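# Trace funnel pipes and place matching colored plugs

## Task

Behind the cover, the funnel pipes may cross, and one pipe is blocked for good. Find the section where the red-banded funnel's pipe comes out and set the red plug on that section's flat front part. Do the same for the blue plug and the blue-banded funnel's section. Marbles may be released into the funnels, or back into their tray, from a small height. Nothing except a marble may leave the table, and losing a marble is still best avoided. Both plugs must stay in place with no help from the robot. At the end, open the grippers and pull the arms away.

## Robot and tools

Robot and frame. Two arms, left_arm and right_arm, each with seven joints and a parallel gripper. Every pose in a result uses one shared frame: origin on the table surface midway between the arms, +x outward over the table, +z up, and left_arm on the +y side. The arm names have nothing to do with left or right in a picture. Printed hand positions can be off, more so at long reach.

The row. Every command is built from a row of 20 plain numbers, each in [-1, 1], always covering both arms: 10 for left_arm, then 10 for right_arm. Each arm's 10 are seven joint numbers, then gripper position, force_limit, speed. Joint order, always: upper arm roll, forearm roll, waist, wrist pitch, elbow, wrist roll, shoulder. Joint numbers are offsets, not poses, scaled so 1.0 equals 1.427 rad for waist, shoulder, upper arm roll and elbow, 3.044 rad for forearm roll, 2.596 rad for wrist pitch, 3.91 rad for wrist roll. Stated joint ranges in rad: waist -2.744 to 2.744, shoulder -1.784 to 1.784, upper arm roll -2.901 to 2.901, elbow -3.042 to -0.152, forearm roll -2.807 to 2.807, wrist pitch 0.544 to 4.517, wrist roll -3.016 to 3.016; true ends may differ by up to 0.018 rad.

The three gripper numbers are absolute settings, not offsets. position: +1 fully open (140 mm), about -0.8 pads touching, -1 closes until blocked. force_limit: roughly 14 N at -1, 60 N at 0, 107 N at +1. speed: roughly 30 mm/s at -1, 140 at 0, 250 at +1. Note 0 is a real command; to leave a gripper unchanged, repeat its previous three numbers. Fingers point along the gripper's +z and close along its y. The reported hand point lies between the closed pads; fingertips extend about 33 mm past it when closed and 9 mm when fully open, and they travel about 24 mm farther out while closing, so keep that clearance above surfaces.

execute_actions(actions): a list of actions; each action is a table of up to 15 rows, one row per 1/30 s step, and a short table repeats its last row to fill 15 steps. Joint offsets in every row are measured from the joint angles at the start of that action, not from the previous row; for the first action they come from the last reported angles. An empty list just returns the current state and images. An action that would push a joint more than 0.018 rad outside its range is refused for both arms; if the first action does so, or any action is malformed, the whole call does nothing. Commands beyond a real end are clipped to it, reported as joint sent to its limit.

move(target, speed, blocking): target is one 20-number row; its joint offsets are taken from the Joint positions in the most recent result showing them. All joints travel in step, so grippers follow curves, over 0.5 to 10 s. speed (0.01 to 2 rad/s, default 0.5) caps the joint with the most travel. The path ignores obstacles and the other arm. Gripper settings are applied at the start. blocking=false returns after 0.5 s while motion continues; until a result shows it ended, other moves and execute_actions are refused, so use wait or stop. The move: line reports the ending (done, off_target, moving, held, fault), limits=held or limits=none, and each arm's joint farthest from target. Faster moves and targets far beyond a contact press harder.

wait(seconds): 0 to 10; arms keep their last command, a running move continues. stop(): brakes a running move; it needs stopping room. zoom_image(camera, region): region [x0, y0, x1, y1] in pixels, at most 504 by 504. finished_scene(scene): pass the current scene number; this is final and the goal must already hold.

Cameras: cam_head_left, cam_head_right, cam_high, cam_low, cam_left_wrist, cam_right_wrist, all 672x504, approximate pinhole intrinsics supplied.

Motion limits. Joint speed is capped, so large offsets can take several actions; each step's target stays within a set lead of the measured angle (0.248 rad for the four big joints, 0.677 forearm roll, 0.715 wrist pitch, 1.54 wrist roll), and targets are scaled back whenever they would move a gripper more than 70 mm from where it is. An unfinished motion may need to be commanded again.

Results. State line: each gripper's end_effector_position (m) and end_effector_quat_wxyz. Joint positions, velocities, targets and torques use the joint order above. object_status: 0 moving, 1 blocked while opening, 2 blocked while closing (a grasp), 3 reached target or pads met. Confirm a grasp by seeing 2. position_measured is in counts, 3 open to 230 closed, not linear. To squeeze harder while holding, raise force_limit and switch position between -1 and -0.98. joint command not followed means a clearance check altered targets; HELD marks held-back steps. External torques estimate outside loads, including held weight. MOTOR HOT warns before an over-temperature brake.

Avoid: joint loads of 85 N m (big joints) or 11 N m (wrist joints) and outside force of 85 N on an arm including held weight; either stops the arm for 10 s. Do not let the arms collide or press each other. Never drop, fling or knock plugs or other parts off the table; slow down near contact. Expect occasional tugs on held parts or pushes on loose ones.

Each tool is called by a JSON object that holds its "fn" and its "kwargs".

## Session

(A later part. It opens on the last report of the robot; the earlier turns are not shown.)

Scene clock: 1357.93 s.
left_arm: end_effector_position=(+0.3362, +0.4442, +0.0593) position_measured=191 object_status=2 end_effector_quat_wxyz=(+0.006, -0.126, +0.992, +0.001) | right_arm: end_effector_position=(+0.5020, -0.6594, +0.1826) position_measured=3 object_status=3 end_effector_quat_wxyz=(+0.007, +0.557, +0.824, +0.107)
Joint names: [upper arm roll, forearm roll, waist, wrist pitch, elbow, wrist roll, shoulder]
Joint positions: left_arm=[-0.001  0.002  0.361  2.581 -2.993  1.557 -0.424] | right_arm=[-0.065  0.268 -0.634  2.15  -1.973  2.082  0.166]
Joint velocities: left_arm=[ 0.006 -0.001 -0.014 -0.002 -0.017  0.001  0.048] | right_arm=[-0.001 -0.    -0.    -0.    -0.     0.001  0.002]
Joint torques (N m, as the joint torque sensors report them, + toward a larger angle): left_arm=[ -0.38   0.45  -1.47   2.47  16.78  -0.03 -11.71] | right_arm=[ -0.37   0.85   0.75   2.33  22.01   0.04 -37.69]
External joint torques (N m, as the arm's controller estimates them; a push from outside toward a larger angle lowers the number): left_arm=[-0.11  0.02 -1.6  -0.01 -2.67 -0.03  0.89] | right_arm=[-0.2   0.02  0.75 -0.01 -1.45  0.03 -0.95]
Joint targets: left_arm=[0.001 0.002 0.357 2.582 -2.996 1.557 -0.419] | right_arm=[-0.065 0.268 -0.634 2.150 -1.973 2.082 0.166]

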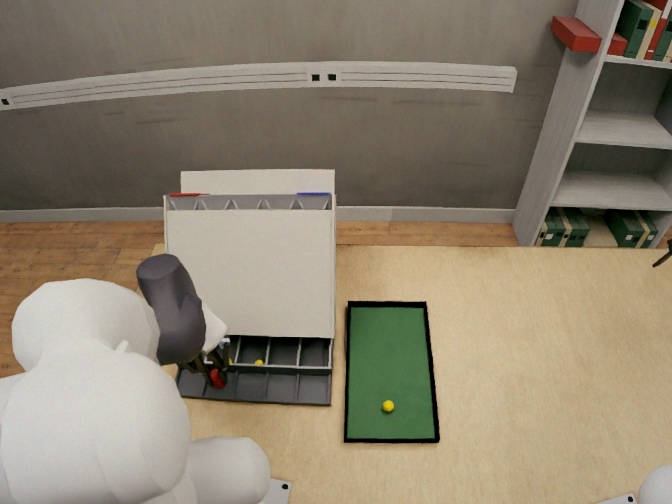

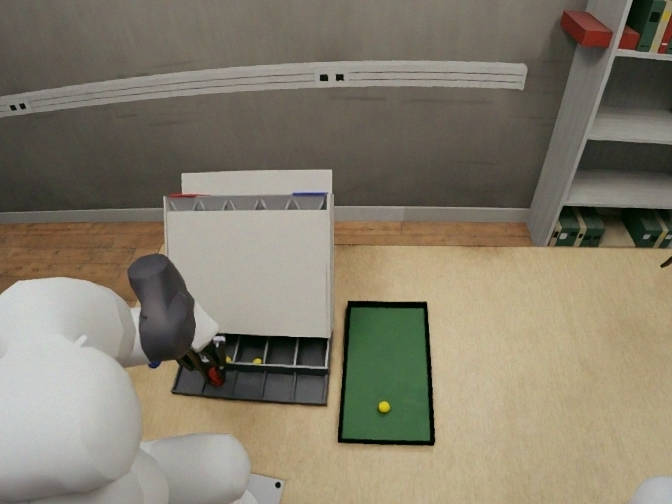

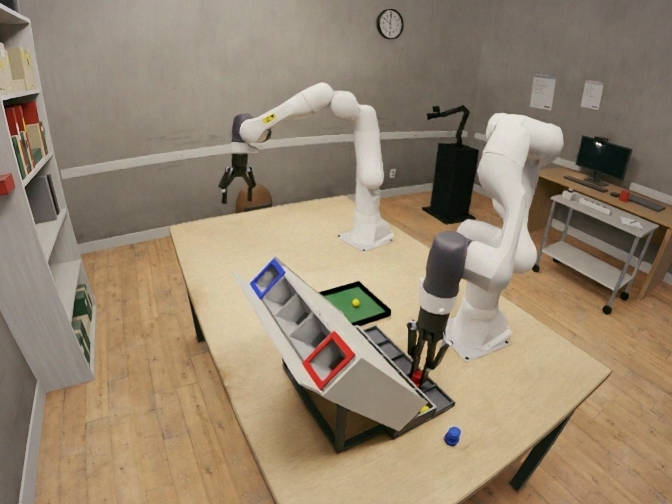

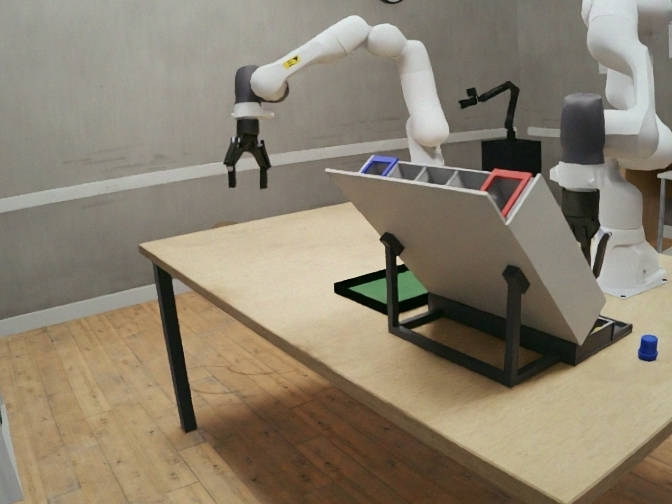

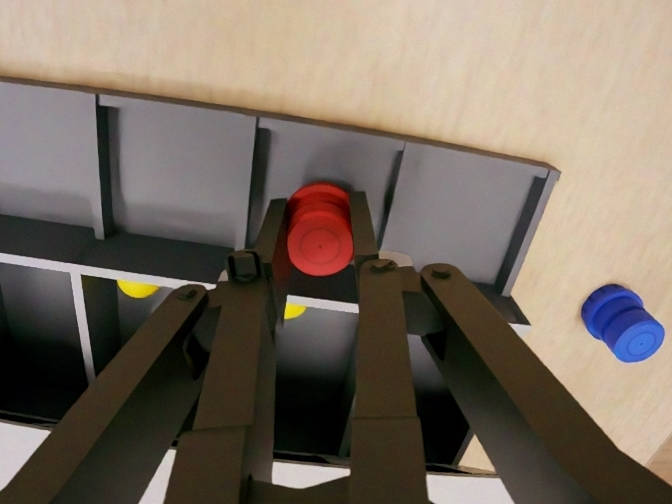

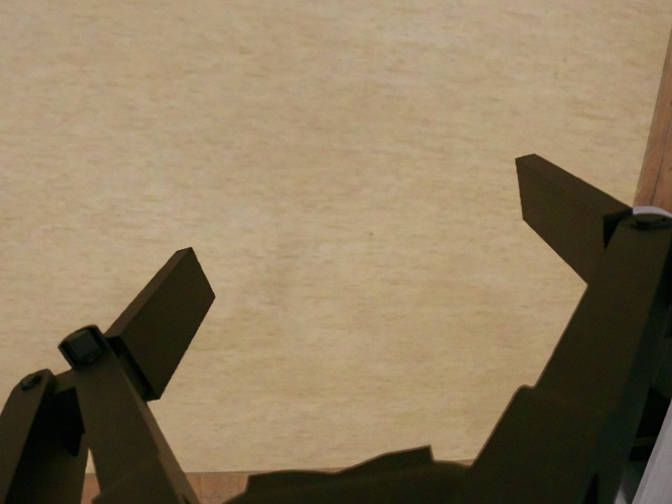

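{"fn": "execute_actions", "kwargs": {"actions": []}}

{"fn": "zoom_image", "kwargs": {"camera": "cam_left_wrist", "region": [520, 250, 672, 390]}}

Scene clock: 1365.47 s.
left_arm: end_effector_position=(+0.3353, +0.4438, +0.0583) position_measured=191 object_status=2 end_effector_quat_wxyz=(+0.004, -0.125, +0.992, +0.001) | right_arm: end_effector_position=(+0.5020, -0.6594, +0.1826) position_measured=3 object_status=3 end_effector_quat_wxyz=(+0.007, +0.557, +0.824, +0.107)
Joint names: [upper arm roll, forearm roll, waist, wrist pitch, elbow, wrist roll, shoulder]
Joint positions: left_arm=[-0.001  0.002  0.36   2.581 -2.994  1.557 -0.422] | right_arm=[-0.065  0.268 -0.634  2.15  -1.973  2.082  0.166]
Joint velocities: left_arm=[ 0.     0.     0.    -0.    -0.001 -0.001 -0.001] | right_arm=[-0.     0.001  0.002 -0.     0.001 -0.     0.   ]
Joint torques (N m, as the joint torque sensors report them, + toward a larger angle): left_arm=[ -0.44   0.36  -0.85   2.54  17.53  -0.02 -10.6 ] | right_arm=[ -0.17   0.83   0.48   2.28  21.79   0.09 -37.55]
External joint torques (N m, as the arm's controller estimates them; a push from outside toward a larger angle lowers the number): left_arm=[-0.08 -0.08 -0.87  0.11 -1.21 -0.02  1.17] | right_arm=[-0.09  0.    0.39 -0.06 -1.77  0.08 -0.66]
Joint targets: left_arm=[0.001 0.002 0.357 2.582 -2.996 1.557 -0.419] | right_arm=[-0.065 0.268 -0.634 2.150 -1.973 2.082 0.166]

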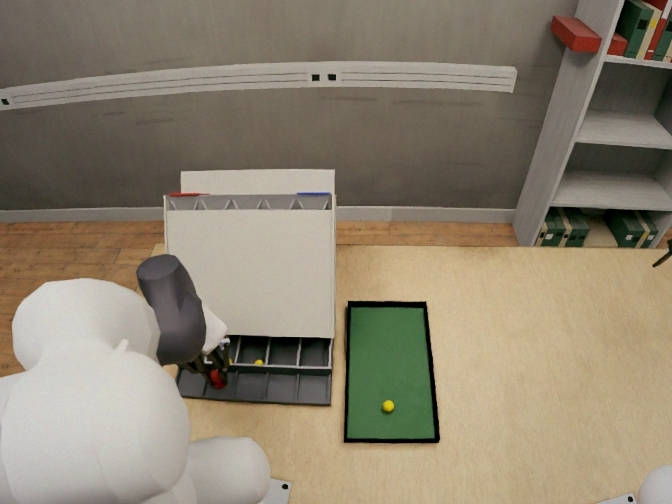

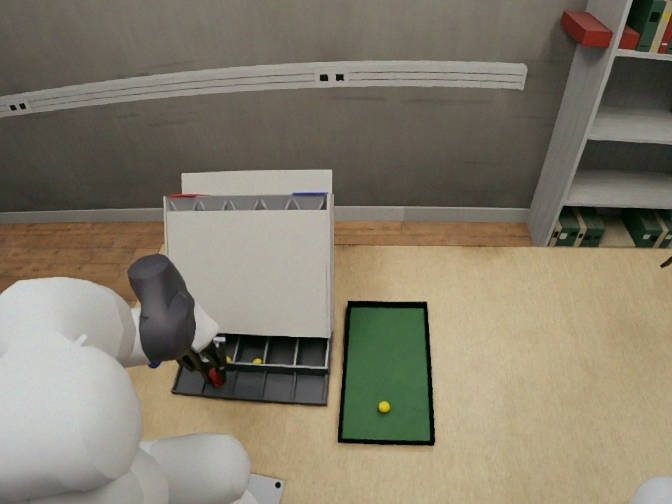

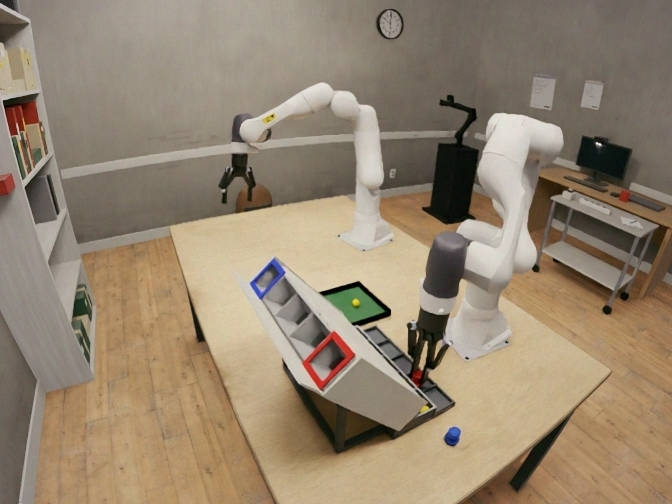

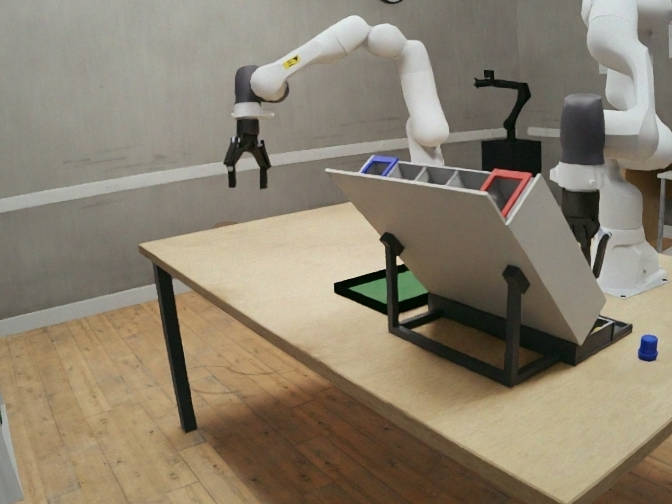

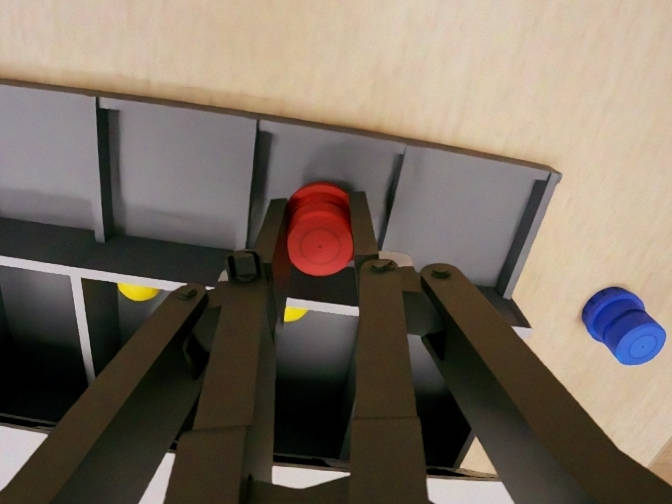

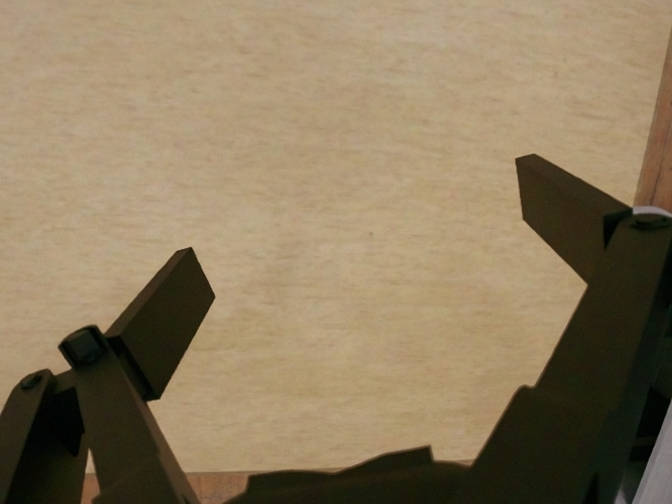

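Region (520, 250, 672, 390) of cam_left_wrist's 672x504 image, scaled by 3.316, with more detail than that image has; it fills the top 464 rows of this view, and the rest is white.

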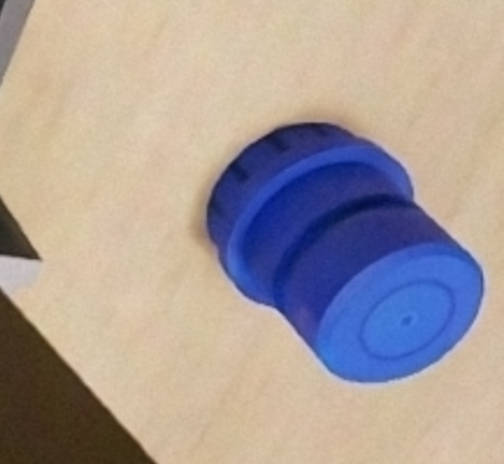

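{"fn": "execute_actions", "kwargs": {"actions": [[[0.0007,0,0,0,-0.001,0,0.0042,-1,0,-0.4,0,0,0,0,0,0,0,1,0,0],[0.0007,0,0,0,-0.001,0,0.00911,-1,0,-0.4,0,0,0,0,0,0,0,1,0,0],[0.0007,0,0,0,-0.001,0,0.01191,-1,0,-0.4,0,0,0,0,0,0,0,1,0,0],[0.0007,0,0,0,-0.001,0,0.01191,-0.12,0,1,0,0,0,0,0,0,0,1,0,0],[0.0007,0,0,0,-0.001,0,0.01191,-0.12,0,1,0,0,0,0,0,0,0,1,0,0],[0.0007,0,0,0,-0.001,0,0.01191,-0.12,0,1,0,0,0,0,0,0,0,1,0,0],[0.0007,0,0,0,0.0005,0,0.00876,-0.12,0,1,0,0,0,0,0,0,0,1,0,0],[0.0007,0,0,0,0.00191,0,-0.00022,-0.12,0,1,0,0,0,0,0,0,0,1,0,0],[0.0007,0,0,-0.01062,0.00402,0,-0.01365,-0.12,0,1,0,0,0,0,0,0,0,1,0,0],[0.0007,0,0,-0.03209,0.00652,0,-0.0295,-0.12,0,1,0,0,0,0,0,0,0,1,0,0],[0.0007,0,-0.00218,-0.05239,0.00901,0,-0.04535,-0.12,0,1,0,0,0,0,0,0,0,1,0,0],[0.0007,0,-0.0087,-0.06844,0.01113,0,-0.05879,-0.12,0,1,0,0,0,0,0,0,0,1,0,0],[0.0007,0,-0.01948,-0.07779,0.01254,0,-0.06776,-0.12,0,1,0,0,0,0,0,0,0,1,0,0],[0.0007,0,-0.03441,-0.07901,0.01303,0,-0.07092,-0.12,0,1,0,0,0,0,0,0,0,1,0,0],[0.0007,0,-0.05333,-0.07192,0.01303,0,-0.07092,-0.12,0,1,0,0,0,0,0,0,0,1,0,0]],[[-0.002,0,-0.05456,-0.01138,0.00182,0,-0.00911,-0.12,0,1,0,0,0,0,0,0,0,1,0,0],[-0.002,0,-0.08078,-0.00262,0.00182,0,-0.00911,-0.12,0,1,0,0,0,0,0,0,0,1,0,0],[-0.002,0,-0.11023,-0.00262,0.00182,0,-0.00911,0,0,0,0,0,0,0,0,0,0,1,0,0],[-0.002,0,-0.14262,-0.00262,0.00182,0,-0.00911,0,0,0,0,0,0,0,0,0,0,1,0,0],[-0.002,0,-0.17756,-0.00262,0.00182,0,-0.00911,0,0,0,0,0,0,0,0,0,0,1,0,0],[-0.002,0,-0.21468,-0.00262,0.00182,0,-0.00911,0,0,0,0,0,0,0,0,0,0,1,0,0],[-0.002,0,-0.25357,-0.00262,0.00182,0,-0.00911,0,0,0,0,0,0,0,0,0,0,1,0,0],[-0.002,0,-0.29382,-0.00262,0.00182,0,-0.00911,0,0,0,0,0,0,0,0,0,0,1,0,0],[-0.002,0,-0.33497,-0.00262,0.00182,0,-0.00911,0,0,0,0,0,0,0,0,0,0,1,0,0],[-0.002,0,-0.37658,-0.00262,0.00182,0,-0.00911,0,0,0,0,0,0,0,0,0,0,1,0,0],[-0.002,0,-0.41818,-0.00262,0.00182,0,-0.00911,0,0,0,0,0,0,0,0,0,0,1,0,0],[-0.002,0,-0.45933,-0.00262,0.00377,0,-0.00692,0,0,0,0,0,0,0,0,0,0,1,0,0],[-0.002,0,-0.49958,-0.00262,0.00954,0,-0.00041,0,0,0,0,0,0,0,0,0,0,1,0,0],[-0.002,0,-0.53847,-0.00185,0.01892,0,0.01015,0,0,0,0,0,0,0,0,0,0,1,0,0],[-0.002,0,-0.57559,-0.00019,0.03153,0,0.02436,0,0,0,0,0,0,0,0,0,0,1,0,0]],[[0.0007,0,-0.119,0.00333,0.03884,0,0.04468,0,0,0,0,0,0,0,0,0,0,1,0,0],[0.0007,0,-0.15139,0.00528,0.05613,0,0.0659,0,0,0,0,0,0,0,0,0,0,1,0,0],[0.0007,0,-0.18084,0.00723,0.07441,0,0.09164,0,0,0,0,0,0,0,0,0,0,1,0,0],[0.0007,0,-0.20706,0.01459,0.09301,0,0.12078,0,0,0,0,0,0,0,0,0,0,1,0,0],[0.0007,0,-0.22975,0.02776,0.11125,0,0.15199,0,0,0,0,0,0,0,0,0,0,1,0,0],[0.0007,0,-0.24867,0.04153,0.12849,0,0.18381,0,0,0,0,0,0,0,0,0,0,1,0,0],[0.0007,0,-0.2636,0.05495,0.14409,0,0.21471,0,0,0,0,0,0,0,0,0,0,1,0,0],[0.0007,0,-0.27438,0.06718,0.15753,0,0.24316,0,0,0,0,0,0,0,0,0,0,1,0,0],[0.0007,0,-0.2817,0.07742,0.16834,0,0.26776,0,0,0,0,0,0,0,0,0,0,1,0,0],[0.0007,0,-0.2848,0.08495,0.17617,0,0.28724,-0.2,0,0,0,0,0,0,0,0,0,1,0,0],[0.0007,0,-0.2848,0.08934,0.18146,0,0.30059,-0.2,0,0,0,0,0,0,0,0,0,1,0,0],[0.0007,0,-0.2848,0.0902,0.18301,0,0.30779,-0.2,0,0,0,0,0,0,0,0,0,1,0,0],[0.0007,0,-0.2848,0.08755,0.18311,0,0.30995,-0.2,0,0,0,0,0,0,0,0,0,1,0,0],[0.0007,0,-0.2848,0.08147,0.18311,0,0.30995,-1,0,-0.4,0,0,0,0,0,0,0,1,0,0],[0.0007,0,-0.2848,0.06911,0.18311,0,0.30995,-1,0,-0.4,0,0,0,0,0,0,0,1,0,0]]]}}

Scene clock: 1486.97 s.
left_arm: end_effector_position=(+0.2827, +0.0533, +0.0385) position_measured=158 object_status=0 end_effector_quat_wxyz=(-0.002, +0.429, +0.903, +0.002) | right_arm: end_effector_position=(+0.5020, -0.6594, +0.1826) position_measured=3 object_status=3 end_effector_quat_wxyz=(+0.007, +0.557, +0.824, +0.107)
Joint names: [upper arm roll, forearm roll, waist, wrist pitch, elbow, wrist roll, shoulder]
Joint positions: left_arm=[-0.003  0.001 -0.776  2.632 -2.707  1.557 -0.069] | right_arm=[-0.065  0.268 -0.634  2.15  -1.973  2.082  0.166]
Joint velocities: left_arm=[ 0.008  0.    -0.033  0.     0.055  0.     0.186] | right_arm=[ 0.001 -0.002 -0.    -0.001  0.001  0.     0.002]
Joint torques (N m, as the joint torque sensors report them, + toward a larger angle): left_arm=[  1.87   0.35  -1.61   2.71  19.95  -0.01 -23.94] | right_arm=[ -0.16   0.88   0.75   2.32  22.11   0.05 -37.84]
External joint torques (N m, as the arm's controller estimates them; a push from outside toward a larger angle lowers the number): left_arm=[ 1.26  0.05 -2.3   0.19  1.31 -0.01  2.65] | right_arm=[-0.09  0.05  0.65 -0.01 -1.37  0.04 -1.1 ]
External joint torques at the end of the 1st action: left_arm=[-0.3  -0.29 -0.55 -0.45  1.95  0.01 -2.55] | right_arm=[ 0.4   0.02  0.93 -0.08 -1.46  0.04 -0.41]
External joint torques at the end of the 2nd action: left_arm=[-0.34 -0.04 -1.53  0.37  2.86 -0.13  1.51] | right_arm=[ 0.21  0.02  0.77 -0.03 -1.83  0.02 -0.75]
Joint targets: left_arm=[0.001 0.002 -0.780 2.634 -2.698 1.557 -0.058] | right_arm=[-0.065 0.268 -0.634 2.150 -1.973 2.082 0.166]
Step readings (joint positions; steps 1 to 15: 1st action; 16 to 30: 2nd action; 31 to 45: 3rd action):
0: left_arm=[-0.000 0.002 0.360 2.581 -2.994 1.557 -0.422] | right_arm=[-0.065 0.268 -0.634 2.150 -1.973 2.082 0.166]
1: left_arm=[-0.000 0.002 0.360 2.581 -2.994 1.557 -0.421] | right_arm=[-0.065 0.268 -0.634 2.150 -1.973 2.082 0.166]
2: left_arm=[-0.000 0.002 0.360 2.581 -2.994 1.557 -0.419] | right_arm=[-0.065 0.268 -0.634 2.150 -1.973 2.082 0.166]
4: left_arm=[-0.000 0.002 0.360 2.581 -2.994 1.557 -0.413] | right_arm=[-0.065 0.268 -0.634 2.150 -1.973 2.082 0.166]
8: left_arm=[-0.000 0.002 0.360 2.581 -2.994 1.557 -0.410] | right_arm=[-0.065 0.268 -0.634 2.150 -1.973 2.082 0.166]
15: left_arm=[0.002 0.002 0.325 2.461 -2.980 1.557 -0.506] | right_arm=[-0.065 0.268 -0.634 2.150 -1.973 2.082 0.166]
16: left_arm=[0.002 0.002 0.304 2.455 -2.978 1.557 -0.512] | right_arm=[-0.065 0.268 -0.634 2.150 -1.973 2.082 0.166]
17: left_arm=[0.002 0.002 0.276 2.454 -2.978 1.557 -0.514] | right_arm=[-0.065 0.268 -0.634 2.150 -1.973 2.082 0.166]
19: left_arm=[0.002 0.002 0.208 2.454 -2.978 1.557 -0.516] | right_arm=[-0.065 0.268 -0.634 2.150 -1.973 2.082 0.166]
23: left_arm=[0.001 0.002 0.022 2.454 -2.978 1.557 -0.516] | right_arm=[-0.065 0.268 -0.634 2.150 -1.973 2.082 0.166]
30: left_arm=[-0.000 0.002 -0.374 2.455 -2.960 1.557 -0.500] | right_arm=[-0.065 0.268 -0.634 2.150 -1.973 2.082 0.166]
31: left_arm=[-0.000 0.002 -0.427 2.456 -2.944 1.557 -0.484] | right_arm=[-0.065 0.268 -0.634 2.150 -1.973 2.082 0.166]
32: left_arm=[0.000 0.002 -0.478 2.458 -2.925 1.557 -0.462] | right_arm=[-0.065 0.268 -0.634 2.150 -1.973 2.082 0.166]
34: left_arm=[0.000 0.001 -0.572 2.466 -2.878 1.557 -0.405] | right_arm=[-0.065 0.268 -0.634 2.150 -1.973 2.082 0.166]
38: left_arm=[-0.001 0.001 -0.709 2.530 -2.781 1.557 -0.248] | right_arm=[-0.065 0.268 -0.634 2.150 -1.973 2.082 0.166]
45: Joint positions above

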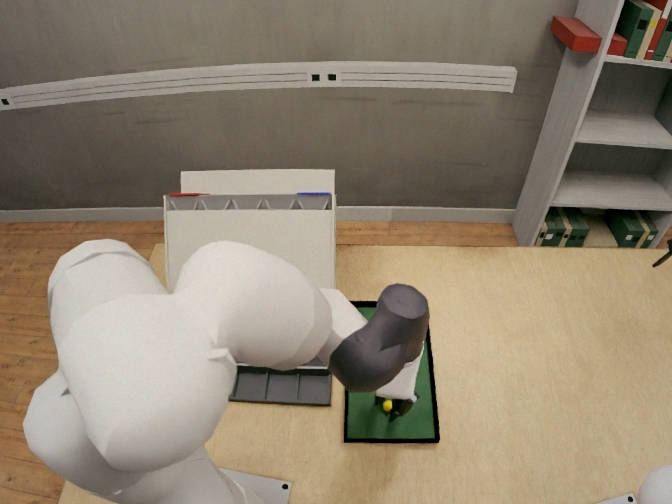

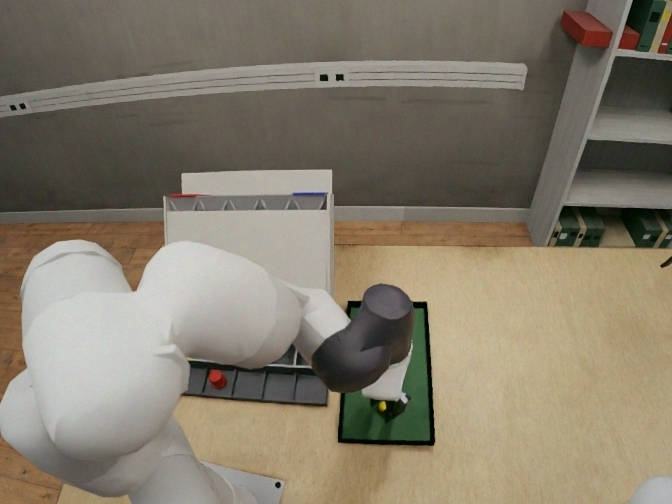

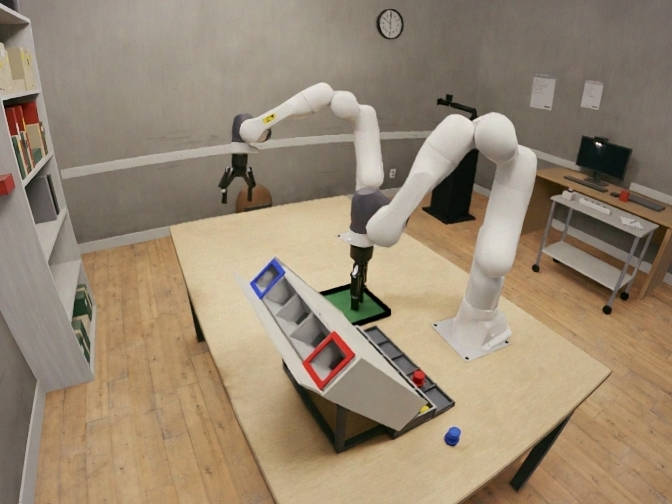

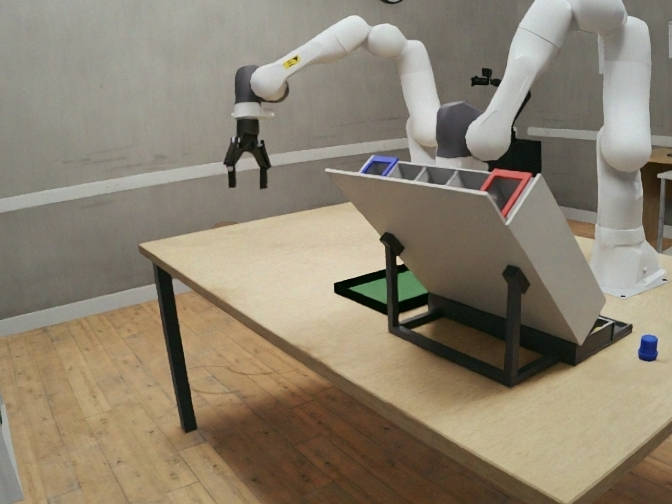

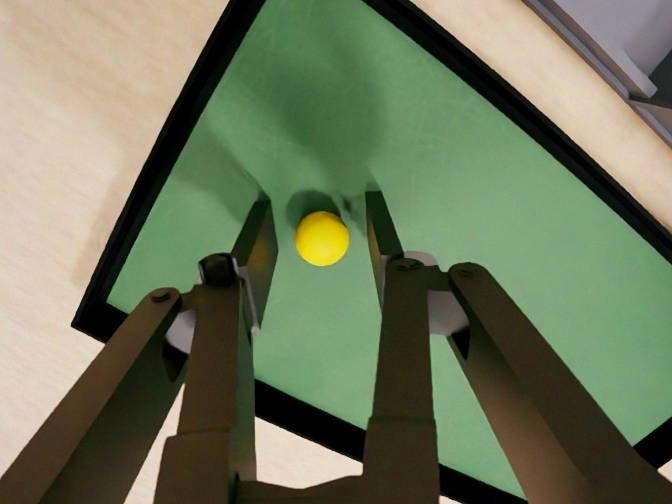

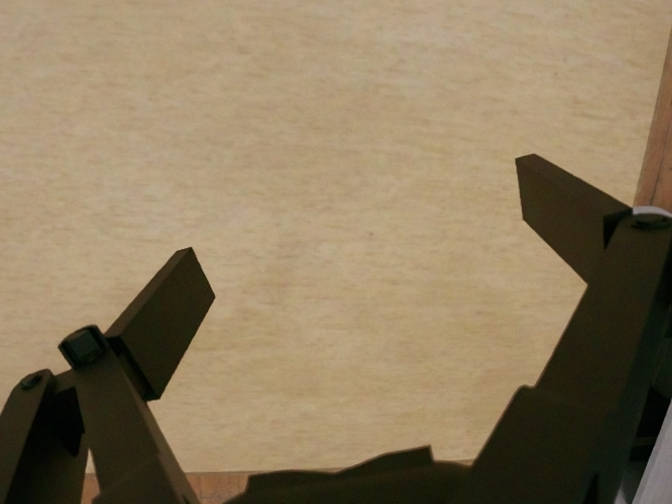

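{"fn": "execute_actions", "kwargs": {"actions": []}}

{"fn": "zoom_image", "kwargs": {"camera": "cam_high", "region": [340, 300, 500, 460]}}

Scene clock: 1489.40 s.
left_arm: end_effector_position=(+0.2841, +0.0513, +0.0381) position_measured=198 object_status=2 end_effector_quat_wxyz=(-0.002, +0.429, +0.903, +0.001) | right_arm: end_effector_position=(+0.5020, -0.6594, +0.1826) position_measured=3 object_status=3 end_effector_quat_wxyz=(+0.007, +0.557, +0.824, +0.107)
Joint names: [upper arm roll, forearm roll, waist, wrist pitch, elbow, wrist roll, shoulder]
Joint positions: left_arm=[-0.001  0.001 -0.778  2.633 -2.7    1.557 -0.062] | right_arm=[-0.065  0.268 -0.634  2.15  -1.973  2.082  0.166]
Joint velocities: left_arm=[-0.001 -0.002  0.    -0.    -0.     0.001  0.001] | right_arm=[-0.001 -0.001  0.    -0.    -0.001 -0.001 -0.001]
Joint torques (N m, as the joint torque sensors report them, + toward a larger angle): left_arm=[  0.09   0.37  -0.77   2.67  18.35   0.05 -20.67] | right_arm=[ -0.33   0.81   0.46   2.31  21.84   0.04 -37.65]
External joint torques (N m, as the arm's controller estimates them; a push from outside toward a larger angle lowers the number): left_arm=[ 0.17 -0.03 -0.75  0.28  0.63  0.05  2.63] | right_arm=[ 0.07 -0.02  0.71 -0.05 -1.75  0.03 -0.65]
Joint targets: left_arm=[0.001 0.002 -0.780 2.634 -2.698 1.557 -0.058] | right_arm=[-0.065 0.268 -0.634 2.150 -1.973 2.082 0.166]

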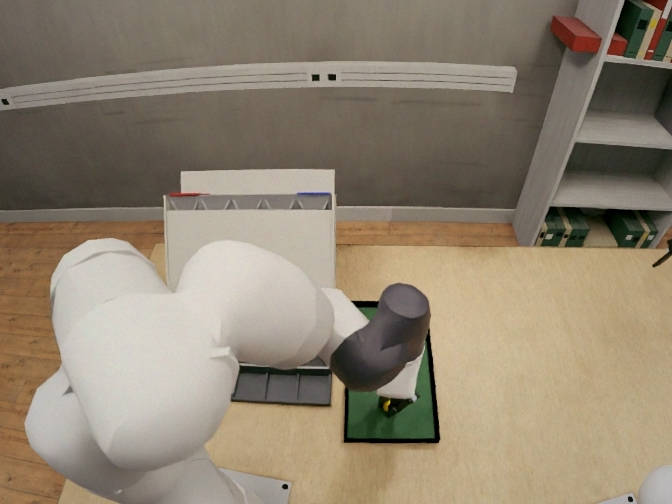

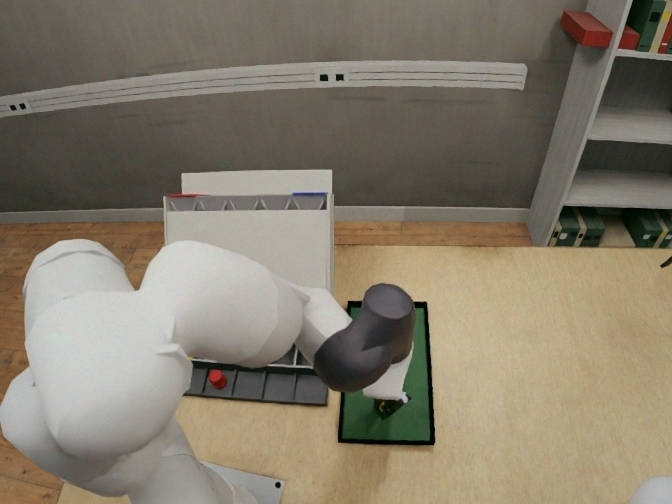

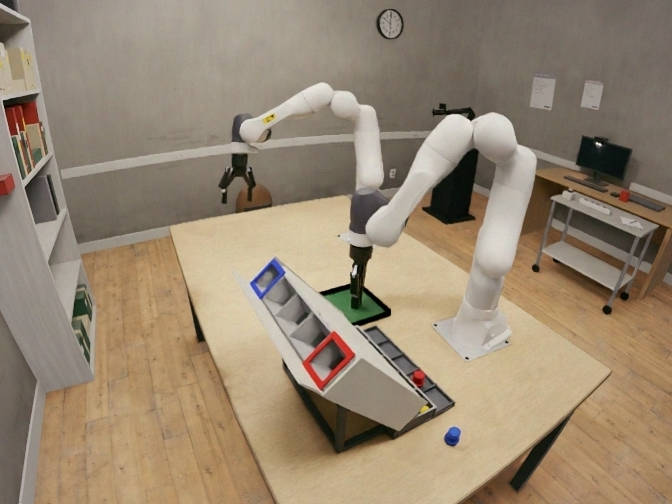

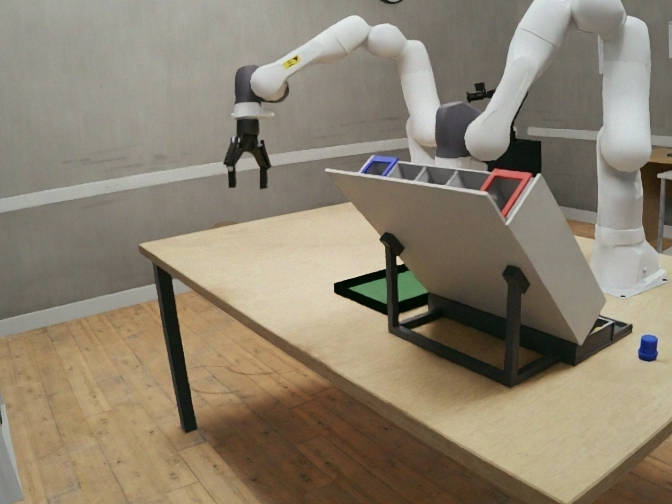

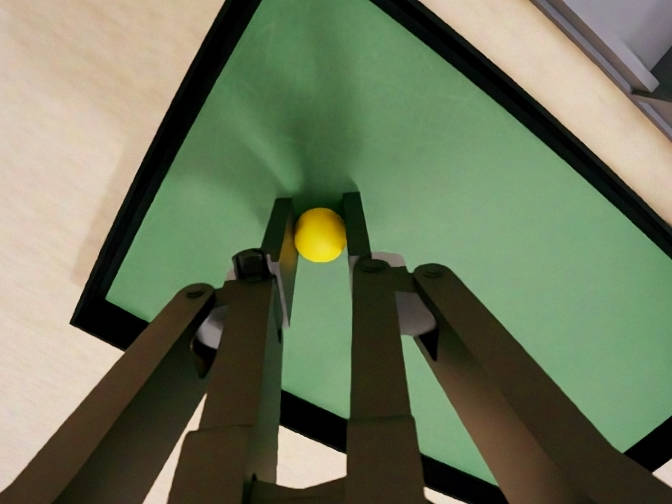

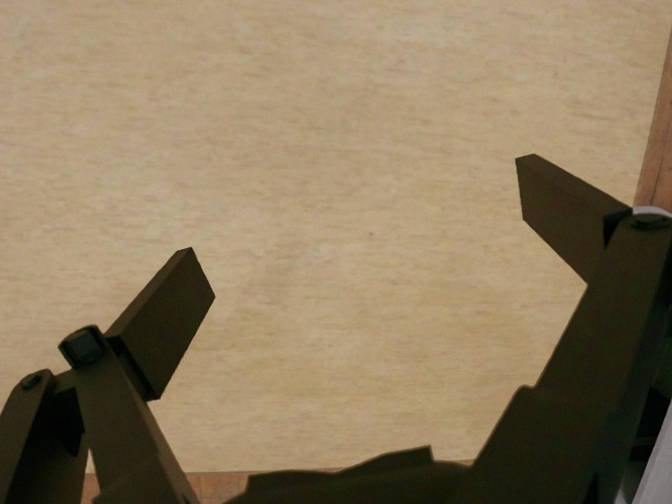

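Region (340, 300, 500, 460) of cam_high's 672x504 image, scaled by 3.150, with more detail than that image has.

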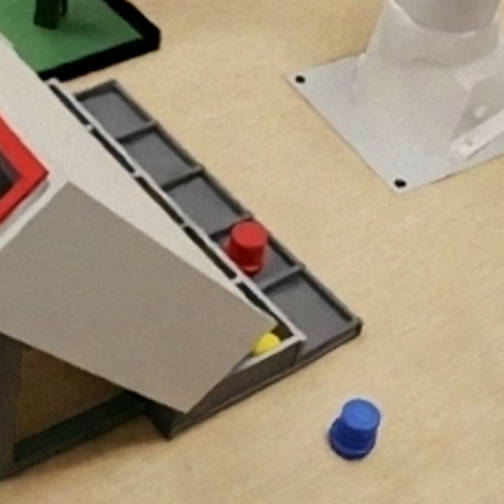

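{"fn": "execute_actions", "kwargs": {"actions": []}}

Scene clock: 1510.70 s.
left_arm: end_effector_position=(+0.2841, +0.0513, +0.0381) position_measured=198 object_status=2 end_effector_quat_wxyz=(-0.002, +0.429, +0.903, +0.001) | right_arm: end_effector_position=(+0.5020, -0.6594, +0.1826) position_measured=3 object_status=3 end_effector_quat_wxyz=(+0.007, +0.557, +0.824, +0.107)
Joint names: [upper arm roll, forearm roll, waist, wrist pitch, elbow, wrist roll, shoulder]
Joint positions: left_arm=[-0.001  0.001 -0.778  2.633 -2.7    1.557 -0.062] | right_arm=[-0.065  0.268 -0.634  2.15  -1.973  2.082  0.166]
Joint velocities: left_arm=[-0.     0.001 -0.    -0.     0.     0.002  0.001] | right_arm=[ 0.     0.     0.001 -0.001  0.001 -0.002  0.001]
Joint torques (N m, as the joint torque sensors report them, + toward a larger angle): left_arm=[  0.14   0.4   -1.1    2.66  18.81  -0.05 -21.96] | right_arm=[ -0.06   0.84   0.55   2.3   21.95   0.06 -37.21]
External joint torques (N m, as the arm's controller estimates them; a push from outside toward a larger angle lowers the number): left_arm=[ 0.22  0.   -1.08  0.26  1.06 -0.05  1.39] | right_arm=[ 0.03  0.01  0.47 -0.05 -1.66  0.05 -0.27]
Joint targets: left_arm=[0.001 0.002 -0.780 2.634 -2.698 1.557 -0.058] | right_arm=[-0.065 0.268 -0.634 2.150 -1.973 2.082 0.166]

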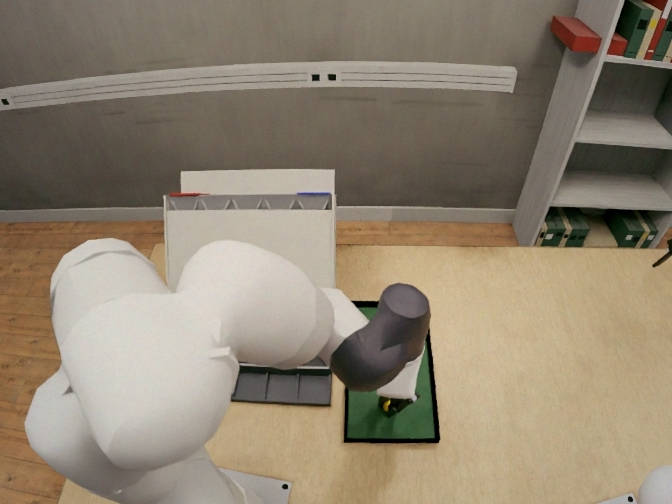

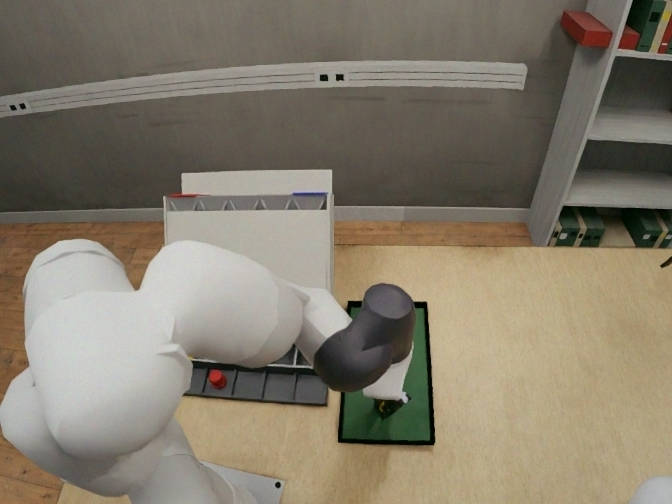

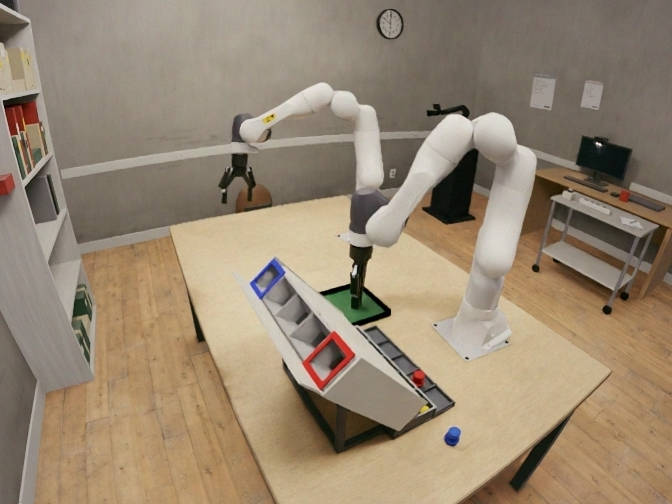

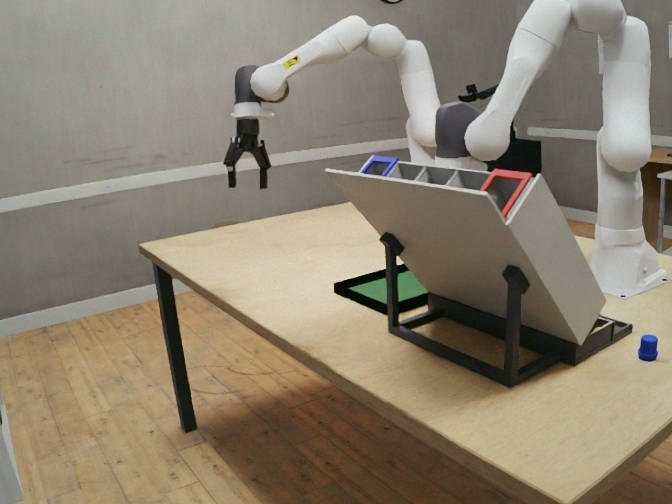

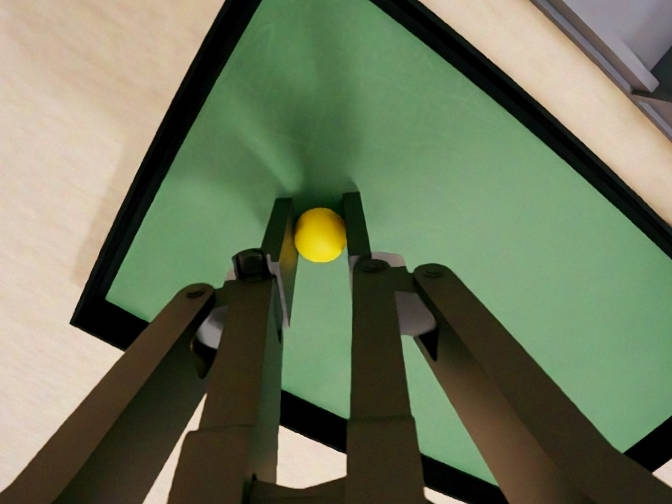

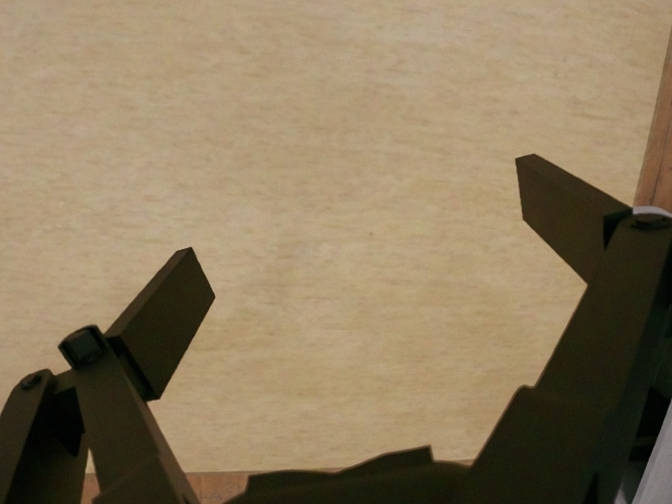

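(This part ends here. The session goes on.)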